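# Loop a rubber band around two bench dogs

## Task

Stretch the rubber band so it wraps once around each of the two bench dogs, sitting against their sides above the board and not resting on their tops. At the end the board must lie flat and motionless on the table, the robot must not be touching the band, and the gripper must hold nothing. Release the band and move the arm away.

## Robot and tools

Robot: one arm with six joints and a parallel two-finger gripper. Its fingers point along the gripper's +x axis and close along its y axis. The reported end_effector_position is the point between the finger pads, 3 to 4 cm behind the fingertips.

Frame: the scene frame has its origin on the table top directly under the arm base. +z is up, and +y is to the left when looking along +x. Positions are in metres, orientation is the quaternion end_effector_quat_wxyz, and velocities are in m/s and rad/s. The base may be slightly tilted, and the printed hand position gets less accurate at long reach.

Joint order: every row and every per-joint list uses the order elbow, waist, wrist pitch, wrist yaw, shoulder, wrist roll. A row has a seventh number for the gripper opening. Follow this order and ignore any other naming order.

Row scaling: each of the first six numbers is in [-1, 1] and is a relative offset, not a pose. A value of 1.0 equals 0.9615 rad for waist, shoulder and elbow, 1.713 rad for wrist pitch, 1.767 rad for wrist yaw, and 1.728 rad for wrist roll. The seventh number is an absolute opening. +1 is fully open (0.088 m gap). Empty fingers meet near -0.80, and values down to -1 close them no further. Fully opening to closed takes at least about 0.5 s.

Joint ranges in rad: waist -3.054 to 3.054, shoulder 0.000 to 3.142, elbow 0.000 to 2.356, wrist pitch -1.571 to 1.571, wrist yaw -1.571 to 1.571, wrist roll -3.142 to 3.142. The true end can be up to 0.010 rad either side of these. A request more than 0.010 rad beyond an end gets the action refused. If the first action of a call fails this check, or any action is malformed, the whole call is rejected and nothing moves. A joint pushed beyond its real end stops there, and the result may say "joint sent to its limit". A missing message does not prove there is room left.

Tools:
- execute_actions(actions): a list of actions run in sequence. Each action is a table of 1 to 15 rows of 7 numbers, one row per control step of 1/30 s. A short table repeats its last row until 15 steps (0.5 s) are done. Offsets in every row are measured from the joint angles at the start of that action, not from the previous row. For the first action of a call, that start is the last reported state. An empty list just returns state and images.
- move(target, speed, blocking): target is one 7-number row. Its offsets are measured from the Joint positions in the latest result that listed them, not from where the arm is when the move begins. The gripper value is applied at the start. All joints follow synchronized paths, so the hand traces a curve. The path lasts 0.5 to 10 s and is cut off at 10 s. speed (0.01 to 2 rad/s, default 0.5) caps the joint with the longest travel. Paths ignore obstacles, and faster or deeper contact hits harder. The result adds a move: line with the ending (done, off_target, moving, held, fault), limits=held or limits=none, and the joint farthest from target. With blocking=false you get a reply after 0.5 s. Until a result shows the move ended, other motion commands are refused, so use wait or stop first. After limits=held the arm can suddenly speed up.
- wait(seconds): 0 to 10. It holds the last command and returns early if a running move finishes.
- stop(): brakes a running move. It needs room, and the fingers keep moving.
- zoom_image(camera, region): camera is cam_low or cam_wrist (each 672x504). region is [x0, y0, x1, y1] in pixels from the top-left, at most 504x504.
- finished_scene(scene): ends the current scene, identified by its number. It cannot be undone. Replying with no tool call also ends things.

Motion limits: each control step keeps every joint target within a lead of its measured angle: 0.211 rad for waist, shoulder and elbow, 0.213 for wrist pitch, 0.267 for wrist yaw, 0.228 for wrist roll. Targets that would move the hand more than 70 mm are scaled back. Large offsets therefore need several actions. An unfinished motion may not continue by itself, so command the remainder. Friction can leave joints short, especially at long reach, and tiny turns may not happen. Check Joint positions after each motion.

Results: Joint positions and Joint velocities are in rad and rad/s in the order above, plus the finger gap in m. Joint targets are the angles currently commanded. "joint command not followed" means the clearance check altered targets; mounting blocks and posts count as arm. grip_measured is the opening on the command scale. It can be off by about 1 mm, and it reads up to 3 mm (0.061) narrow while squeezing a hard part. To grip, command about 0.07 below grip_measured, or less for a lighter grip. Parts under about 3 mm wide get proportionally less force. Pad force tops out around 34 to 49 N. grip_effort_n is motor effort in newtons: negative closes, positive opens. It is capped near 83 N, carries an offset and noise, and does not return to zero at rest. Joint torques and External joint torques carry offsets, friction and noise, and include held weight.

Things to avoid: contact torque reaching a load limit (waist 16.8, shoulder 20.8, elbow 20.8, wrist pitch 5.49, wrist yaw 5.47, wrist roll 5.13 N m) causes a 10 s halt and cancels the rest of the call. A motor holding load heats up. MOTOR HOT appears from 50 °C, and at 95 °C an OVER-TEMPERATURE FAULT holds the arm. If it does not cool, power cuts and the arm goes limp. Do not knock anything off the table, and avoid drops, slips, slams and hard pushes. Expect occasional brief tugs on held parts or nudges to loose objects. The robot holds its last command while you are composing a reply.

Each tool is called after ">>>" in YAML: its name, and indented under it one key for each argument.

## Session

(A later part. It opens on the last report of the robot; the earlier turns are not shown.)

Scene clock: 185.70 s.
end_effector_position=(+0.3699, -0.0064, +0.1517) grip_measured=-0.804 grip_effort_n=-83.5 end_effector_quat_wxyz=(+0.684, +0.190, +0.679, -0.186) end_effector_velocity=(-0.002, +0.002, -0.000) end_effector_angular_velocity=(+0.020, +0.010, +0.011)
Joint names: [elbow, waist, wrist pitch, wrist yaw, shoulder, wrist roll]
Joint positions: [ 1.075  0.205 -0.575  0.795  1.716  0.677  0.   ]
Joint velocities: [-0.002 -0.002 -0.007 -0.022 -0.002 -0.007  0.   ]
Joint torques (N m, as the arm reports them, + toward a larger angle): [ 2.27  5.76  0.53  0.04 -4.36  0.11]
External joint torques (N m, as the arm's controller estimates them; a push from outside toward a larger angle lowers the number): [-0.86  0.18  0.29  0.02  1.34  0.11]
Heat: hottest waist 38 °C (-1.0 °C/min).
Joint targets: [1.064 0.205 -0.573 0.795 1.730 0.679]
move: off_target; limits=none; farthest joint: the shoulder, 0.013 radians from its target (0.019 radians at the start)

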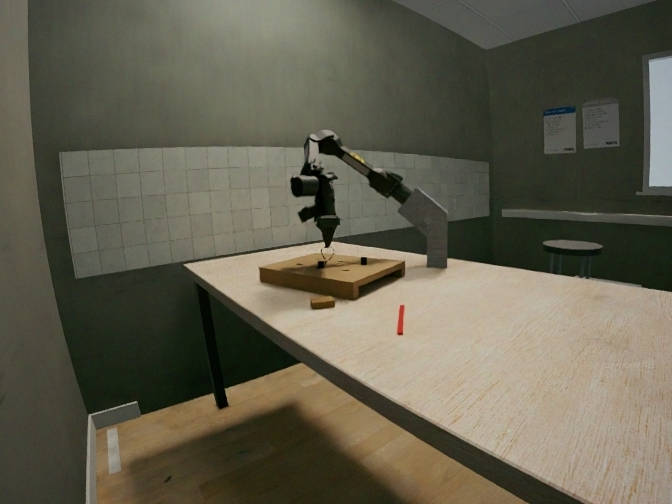

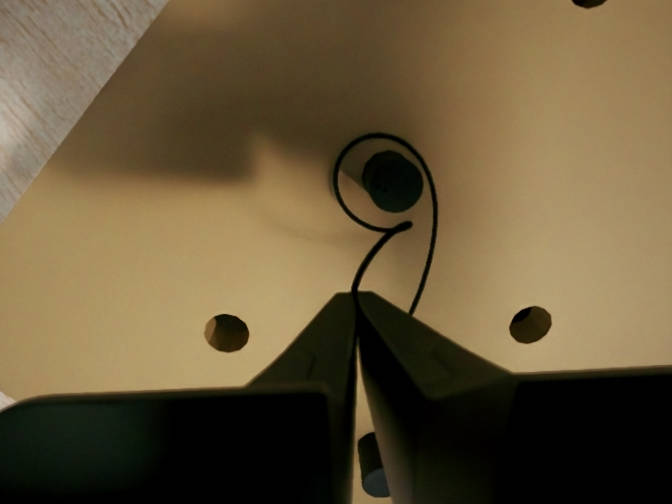

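>>> move:
  target: [-0.155,-0.03,0.105,-0.003,0.04,-0.921,-1]
  speed: 0.3

>>> zoom_image:
  camera: "cam_low"
  region: [270,180,390,290]

Scene clock: 201.10 s.
end_effector_position=(+0.3429, +0.0064, +0.1248) grip_measured=-0.804 grip_effort_n=-83.5 end_effector_quat_wxyz=(+0.616, -0.348, +0.616, +0.346) end_effector_velocity=(-0.002, -0.000, -0.000) end_effector_angular_velocity=(+0.006, +0.008, +0.026)
Joint names: [elbow, waist, wrist pitch, wrist yaw, shoulder, wrist roll]
Joint positions: [ 0.935  0.182 -0.397  0.792  1.741 -0.912  0.   ]
Joint velocities: [-0.002 -0.002 -0.007 -0.007 -0.002 -0.022  0.   ]
Joint torques (N m, as the arm reports them, + toward a larger angle): [ 1.78  5.06  0.49 -0.14 -4.16 -0.03]
External joint torques (N m, as the arm's controller estimates them; a push from outside toward a larger angle lowers the number): [-0.84 -0.29  0.26 -0.08  1.3  -0.03]
Heat: hottest waist 38 °C (-1.0 °C/min).
Joint targets: [0.926 0.176 -0.395 0.790 1.755 -0.915]
move: off_target; limits=none; farthest joint: the shoulder, 0.013 radians from its target (0.038 radians at the start)

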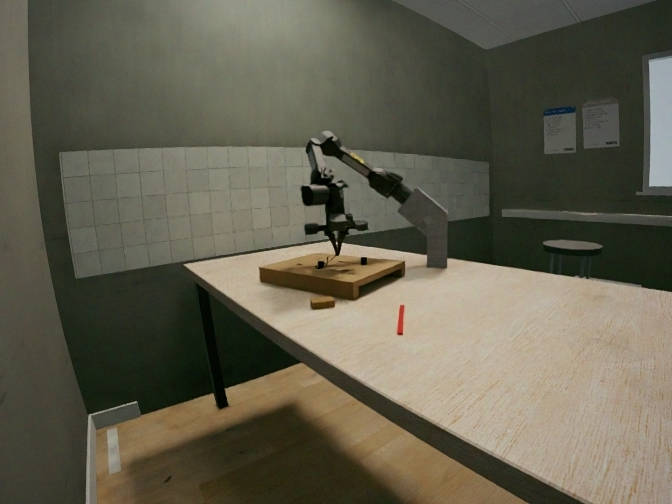

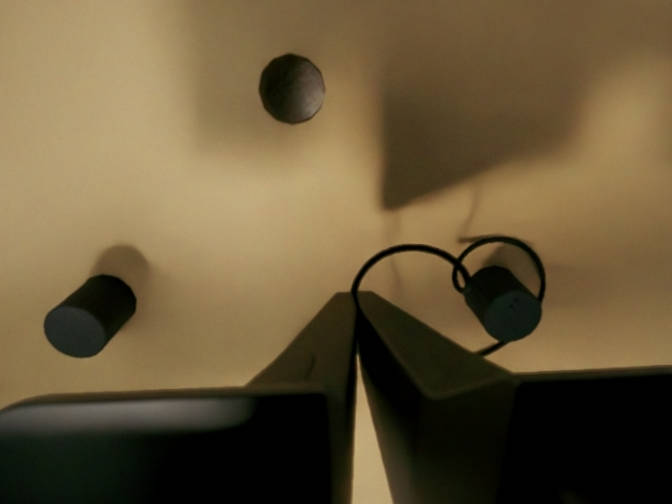

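Region (270, 180, 390, 290) of cam_low's 672x504 image, scaled by 4.200, with more detail than that image has; it fills the top 462 rows of this view, and the rest is white.

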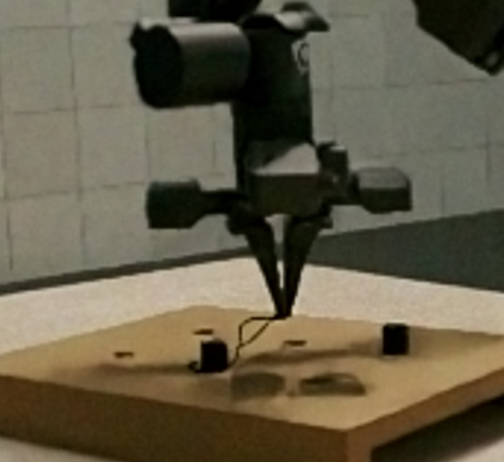

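>>> zoom_image:
  camera: "cam_wrist"
  region: [340,220,580,370]

Region (340, 220, 580, 370) of cam_wrist's 672x504 image, scaled by 2.100, with more detail than that image has; it fills the top 315 rows of this view, and the rest is white.

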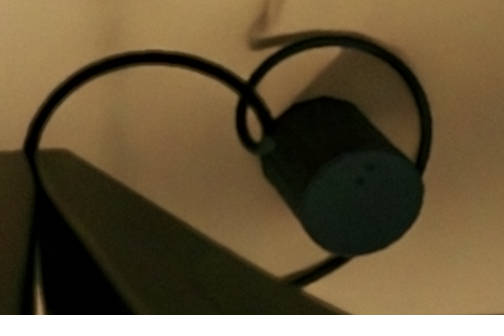

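>>> move:
  target: [-0.244,0.118,0.074,0.016,0.025,0.085,-1]
  speed: 0.12

Scene clock: 228.23 s.
end_effector_position=(+0.2813, +0.0417, +0.1242) grip_measured=-0.804 grip_effort_n=-83.5 end_effector_quat_wxyz=(+0.616, -0.349, +0.614, +0.349) end_effector_velocity=(-0.007, +0.001, -0.001) end_effector_angular_velocity=(+0.015, +0.025, +0.026)
Joint names: [elbow, waist, wrist pitch, wrist yaw, shoulder, wrist roll]
Joint positions: [ 0.712  0.293 -0.27   0.823  1.752 -0.768  0.   ]
Joint velocities: [-0.007 -0.002 -0.022 -0.022 -0.002 -0.007  0.   ]
Joint torques (N m, as the arm reports them, + toward a larger angle): [ 1.27  5.37  0.36 -0.16 -3.04  0.13]
External joint torques (N m, as the arm's controller estimates them; a push from outside toward a larger angle lowers the number): [-0.88  0.47  0.14 -0.11  1.38  0.13]
Heat: hottest waist 37 °C (-1.0 °C/min).
Joint targets: [0.700 0.295 -0.270 0.820 1.765 -0.766]
move: off_target; limits=none; farthest joint: the shoulder, 0.013 radians from its target (0.024 radians at the start)

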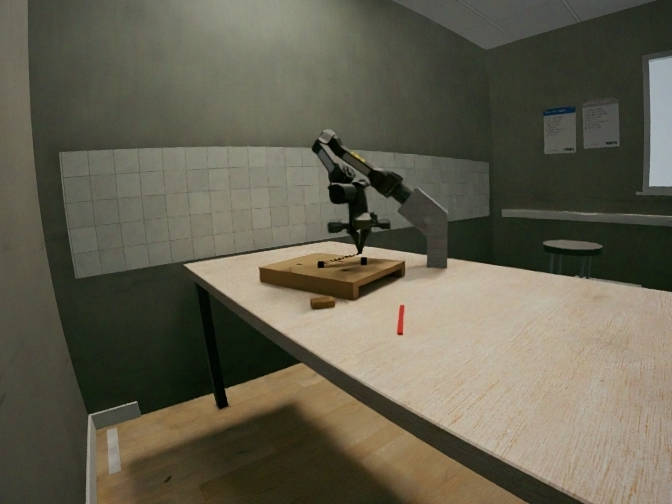

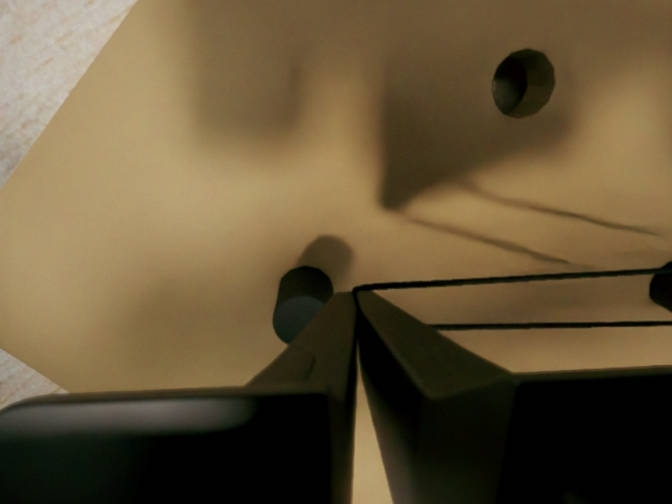

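>>> move:
  target: [-0.184,0.061,0.043,0.008,-0.022,0.054,-1]
  speed: 0.1

Scene clock: 239.63 s.
end_effector_position=(+0.2367, +0.0462, +0.1245) grip_measured=-0.804 grip_effort_n=-83.5 end_effector_quat_wxyz=(+0.616, -0.351, +0.617, +0.343) end_effector_velocity=(-0.003, -0.001, +0.000) end_effector_angular_velocity=(+0.004, +0.009, +0.011)
Joint names: [elbow, waist, wrist pitch, wrist yaw, shoulder, wrist roll]
Joint positions: [ 0.551  0.348 -0.193  0.846  1.733 -0.677  0.   ]
Joint velocities: [-0.007 -0.002 -0.007 -0.007 -0.007 -0.007  0.   ]
Joint torques (N m, as the arm reports them, + toward a larger angle): [ 0.52  4.96  0.1  -0.41 -4.    0.11]
External joint torques (N m, as the arm's controller estimates them; a push from outside toward a larger angle lowers the number): [-1.35  0.61 -0.12 -0.38 -0.27  0.11]
Heat: hottest waist 37 °C (-1.0 °C/min).
Joint targets: [0.535 0.351 -0.197 0.837 1.731 -0.674]
move: off_target; limits=none; farthest joint: the elbow, 0.016 radians from its target (0.176 radians at the start)

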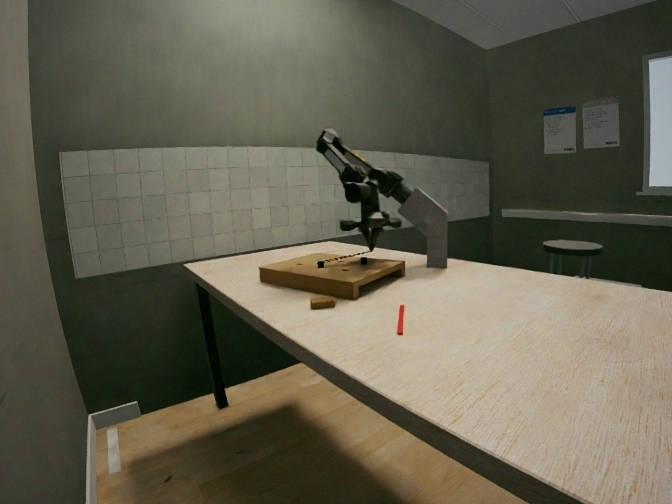

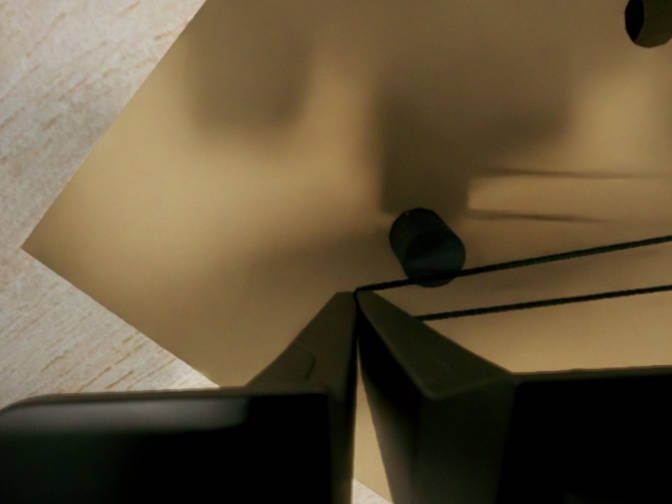

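>>> move:
  target: [-0.023,-0.108,0.128,-0.018,0.134,-0.081,-1]
  speed: 0.08

Scene clock: 256.00 s.
end_effector_position=(+0.2409, +0.0482, +0.0923) grip_measured=-0.804 grip_effort_n=-83.5 end_effector_quat_wxyz=(+0.615, -0.351, +0.618, +0.341) end_effector_velocity=(-0.000, -0.001, -0.001) end_effector_angular_velocity=(-0.008, -0.001, +0.019)
Joint names: [elbow, waist, wrist pitch, wrist yaw, shoulder, wrist roll]
Joint positions: [ 0.544  0.249  0.029  0.826  1.845 -0.815  0.   ]
Joint velocities: [-0.002 -0.002  0.007  0.007  0.002 -0.022  0.   ]
Joint torques (N m, as the arm reports them, + toward a larger angle): [-0.25  4.27  0.07 -0.51 -2.29 -0.02]
External joint torques (N m, as the arm's controller estimates them; a push from outside toward a larger angle lowers the number): [-1.33 -0.29 -0.16 -0.48  1.74 -0.02]
Heat: hottest waist 36 °C (-2.0 °C/min).
Joint targets: [0.529 0.244 0.026 0.815 1.861 -0.817]
move: off_target; limits=none; farthest joint: the shoulder, 0.017 radians from its target (0.129 radians at the start)

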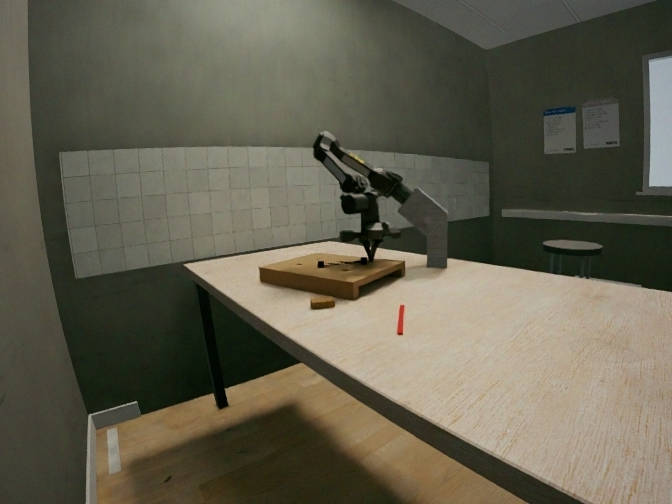

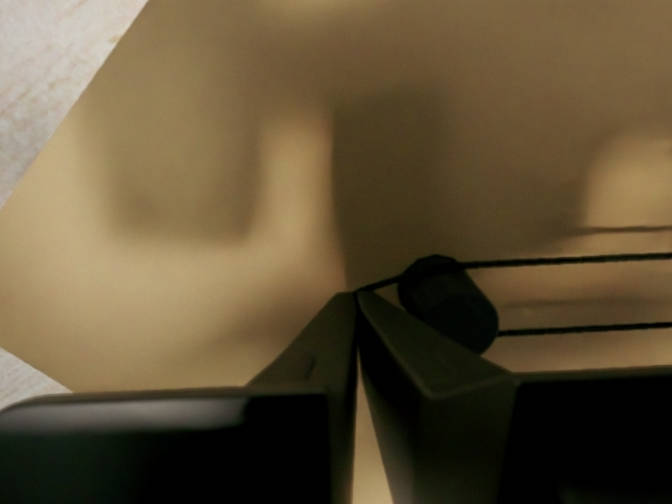

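>>> zoom_image:
  camera: "cam_wrist"
  region: [330,220,570,400]

>>> zoom_image:
  camera: "cam_low"
  region: [300,230,400,290]

Region (330, 220, 570, 400) of cam_wrist's 672x504 image, scaled by 2.100, with more detail than that image has; it fills the top 378 rows of this view, and the rest is white.

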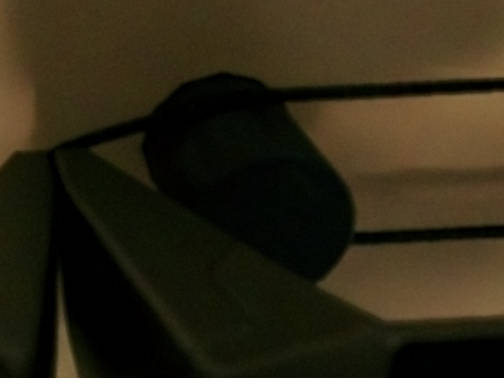

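Region (300, 230, 400, 290) of cam_low's 672x504 image, scaled by 5.040, with more detail than that image has; it fills the top 302 rows of this view, and the rest is white.

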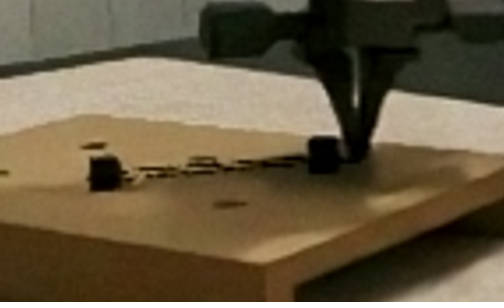

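>>> execute_actions:
  actions:
    - [[0,0,0,0,0,0,-0.75]]
    - [[0,0,0,0,0,0,-0.6]]
    - [[0,0,0,0,0,0,-0.45]]

Scene clock: 265.07 s.
end_effector_position=(+0.2402, +0.0497, +0.0926) grip_measured=-0.456 grip_effort_n=19.3 end_effector_quat_wxyz=(+0.615, -0.349, +0.617, +0.345) end_effector_velocity=(-0.007, -0.001, -0.000) end_effector_angular_velocity=(+0.002, +0.021, +0.025)
Joint names: [elbow, waist, wrist pitch, wrist yaw, shoulder, wrist roll]
Joint positions: [ 0.544  0.251  0.026  0.819  1.845 -0.815  0.017]
Joint velocities: [-0.007 -0.002 -0.022 -0.007 -0.002 -0.007  0.001]
Joint torques (N m, as the arm reports them, + toward a larger angle): [ 1.51  4.47  0.67  0.26 -4.16  0.05]
External joint torques (N m, as the arm's controller estimates them; a push from outside toward a larger angle lowers the number): [ 0.51 -0.09  0.48  0.31 -0.19  0.05]
External joint torques at the end of the 1st action: [-0.3   0.22  0.13 -0.08 -0.16  0.05]
External joint torques at the end of the 2nd action: [ 0.07  0.18  0.13  0.03 -0.11  0.04]
Heat: hottest waist 36 °C (-1.0 °C/min).
Joint targets: [0.548 0.249 0.030 0.827 1.845 -0.815]

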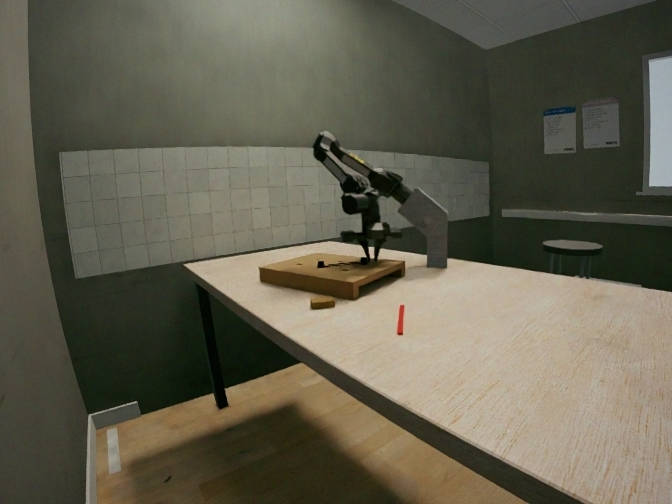

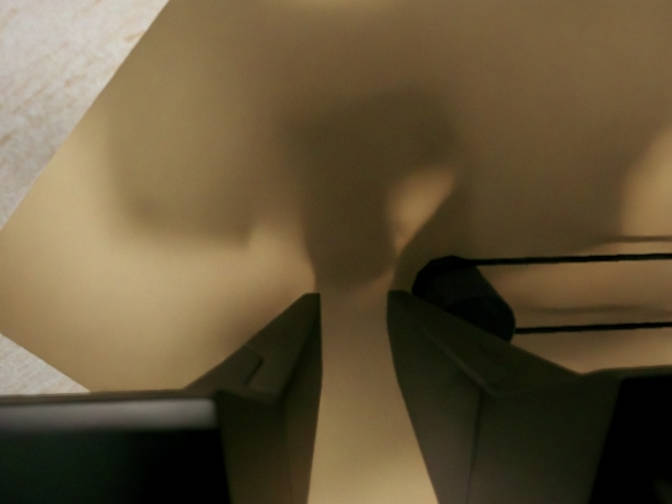

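>>> move:
  target: [0,0.105,-0.128,0.01,-0.13,0.08,-0.5]
  speed: 0.1

>>> zoom_image:
  camera: "cam_low"
  region: [300,230,400,290]

Scene clock: 274.30 s.
end_effector_position=(+0.2345, +0.0479, +0.1252) grip_measured=-0.497 grip_effort_n=-18.4 end_effector_quat_wxyz=(+0.616, -0.348, +0.614, +0.349) end_effector_velocity=(-0.002, +0.001, +0.000) end_effector_angular_velocity=(+0.008, -0.001, +0.007)
Joint names: [elbow, waist, wrist pitch, wrist yaw, shoulder, wrist roll]
Joint positions: [ 0.544  0.351 -0.191  0.834  1.728 -0.679  0.015]
Joint velocities: [-0.007  0.002  0.007 -0.007 -0.002 -0.007  0.   ]
Joint torques (N m, as the arm reports them, + toward a larger angle): [ 2.    4.53  0.23  0.02 -4.67  0.09]
External joint torques (N m, as the arm's controller estimates them; a push from outside toward a larger angle lowers the number): [ 0.19  0.17  0.02  0.07 -1.05  0.09]
Heat: hottest waist 36 °C (-1.0 °C/min).
Joint targets: [0.544 0.352 -0.194 0.836 1.720 -0.677]
move: done; limits=none; farthest joint: the shoulder, 0.008 radians from its target (0.125 radians at the start)

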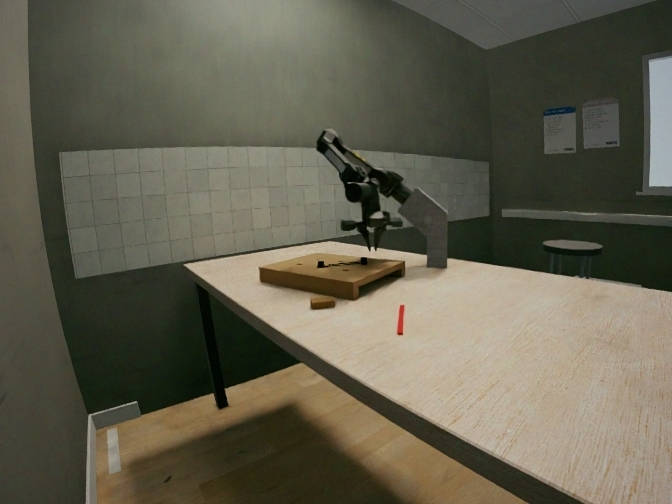

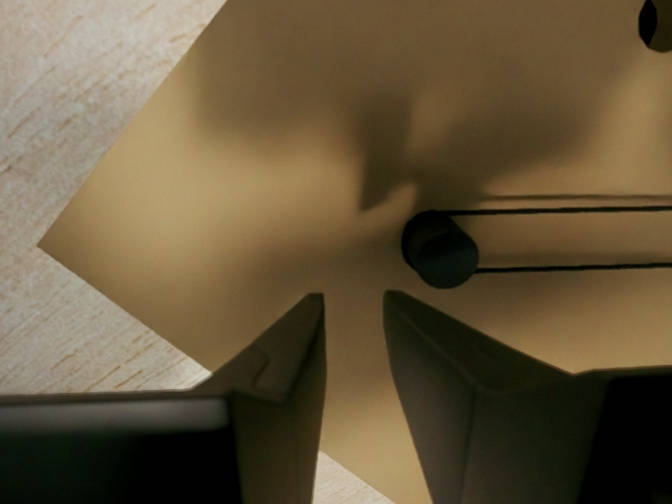

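Region (300, 230, 400, 290) of cam_low's 672x504 image, scaled by 5.040, with more detail than that image has; it fills the top 302 rows of this view, and the rest is white.

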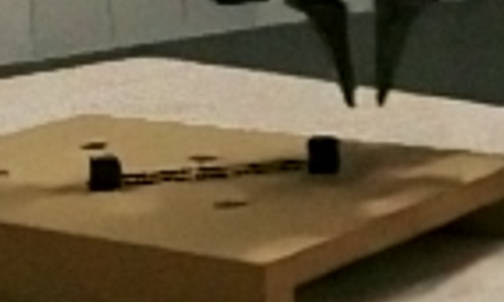

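Band is on both dogs. Raise clear and inspect.

>>> move:
  target: [0.3,0,-0.25,0,-0.35,0,0.3]
  speed: 0.5

Scene clock: 279.27 s.
end_effector_position=(+0.3195, -0.0162, +0.2060) grip_measured=+0.297 grip_effort_n=15.6 end_effector_quat_wxyz=(+0.680, -0.311, +0.593, +0.299) end_effector_velocity=(-0.003, +0.002, -0.001) end_effector_angular_velocity=(+0.018, +0.010, +0.014)
Joint names: [elbow, waist, wrist pitch, wrist yaw, shoulder, wrist roll]
Joint positions: [ 0.824  0.351 -0.617  0.834  1.399 -0.679  0.054]
Joint velocities: [-0.002 -0.002 -0.007 -0.022 -0.002 -0.007 -0.   ]
Joint torques (N m, as the arm reports them, + toward a larger angle): [ 4.41  4.28  0.41 -0.06 -4.92  0.04]
External joint torques (N m, as the arm's controller estimates them; a push from outside toward a larger angle lowers the number): [ 0.74  0.19  0.   -0.01 -1.14  0.04]
Heat: hottest waist 36 °C (-1.0 °C/min).
Joint targets: [0.832 0.351 -0.620 0.834 1.391 -0.679]
move: done; limits=none; farthest joint: the shoulder, 0.008 radians from its target (0.336 radians at the start)

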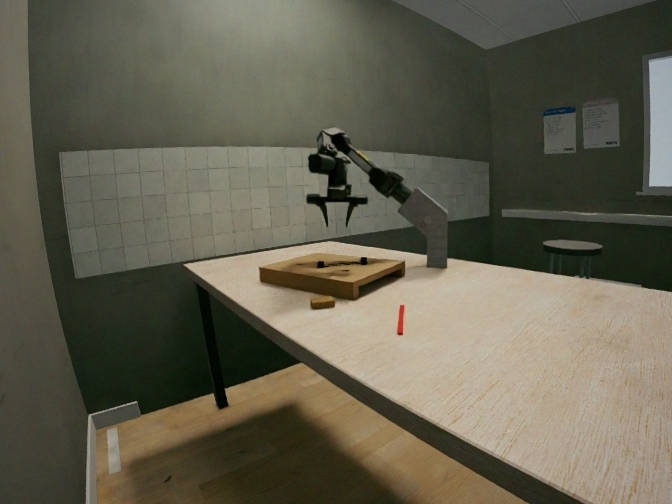

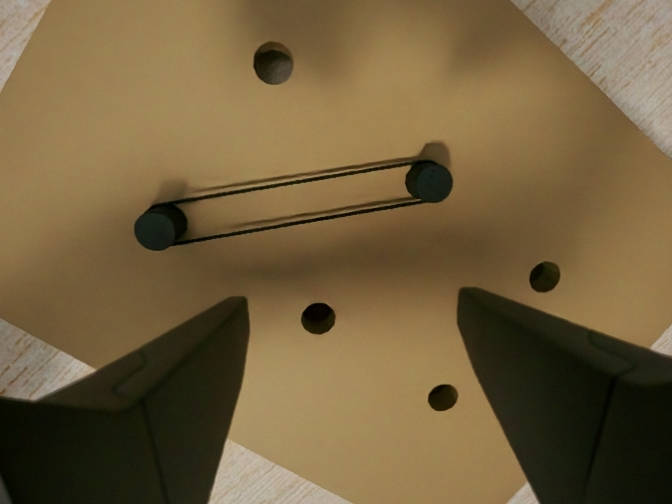

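>>> finished_scene:
  scene: 2

The scene is finished: the task was done.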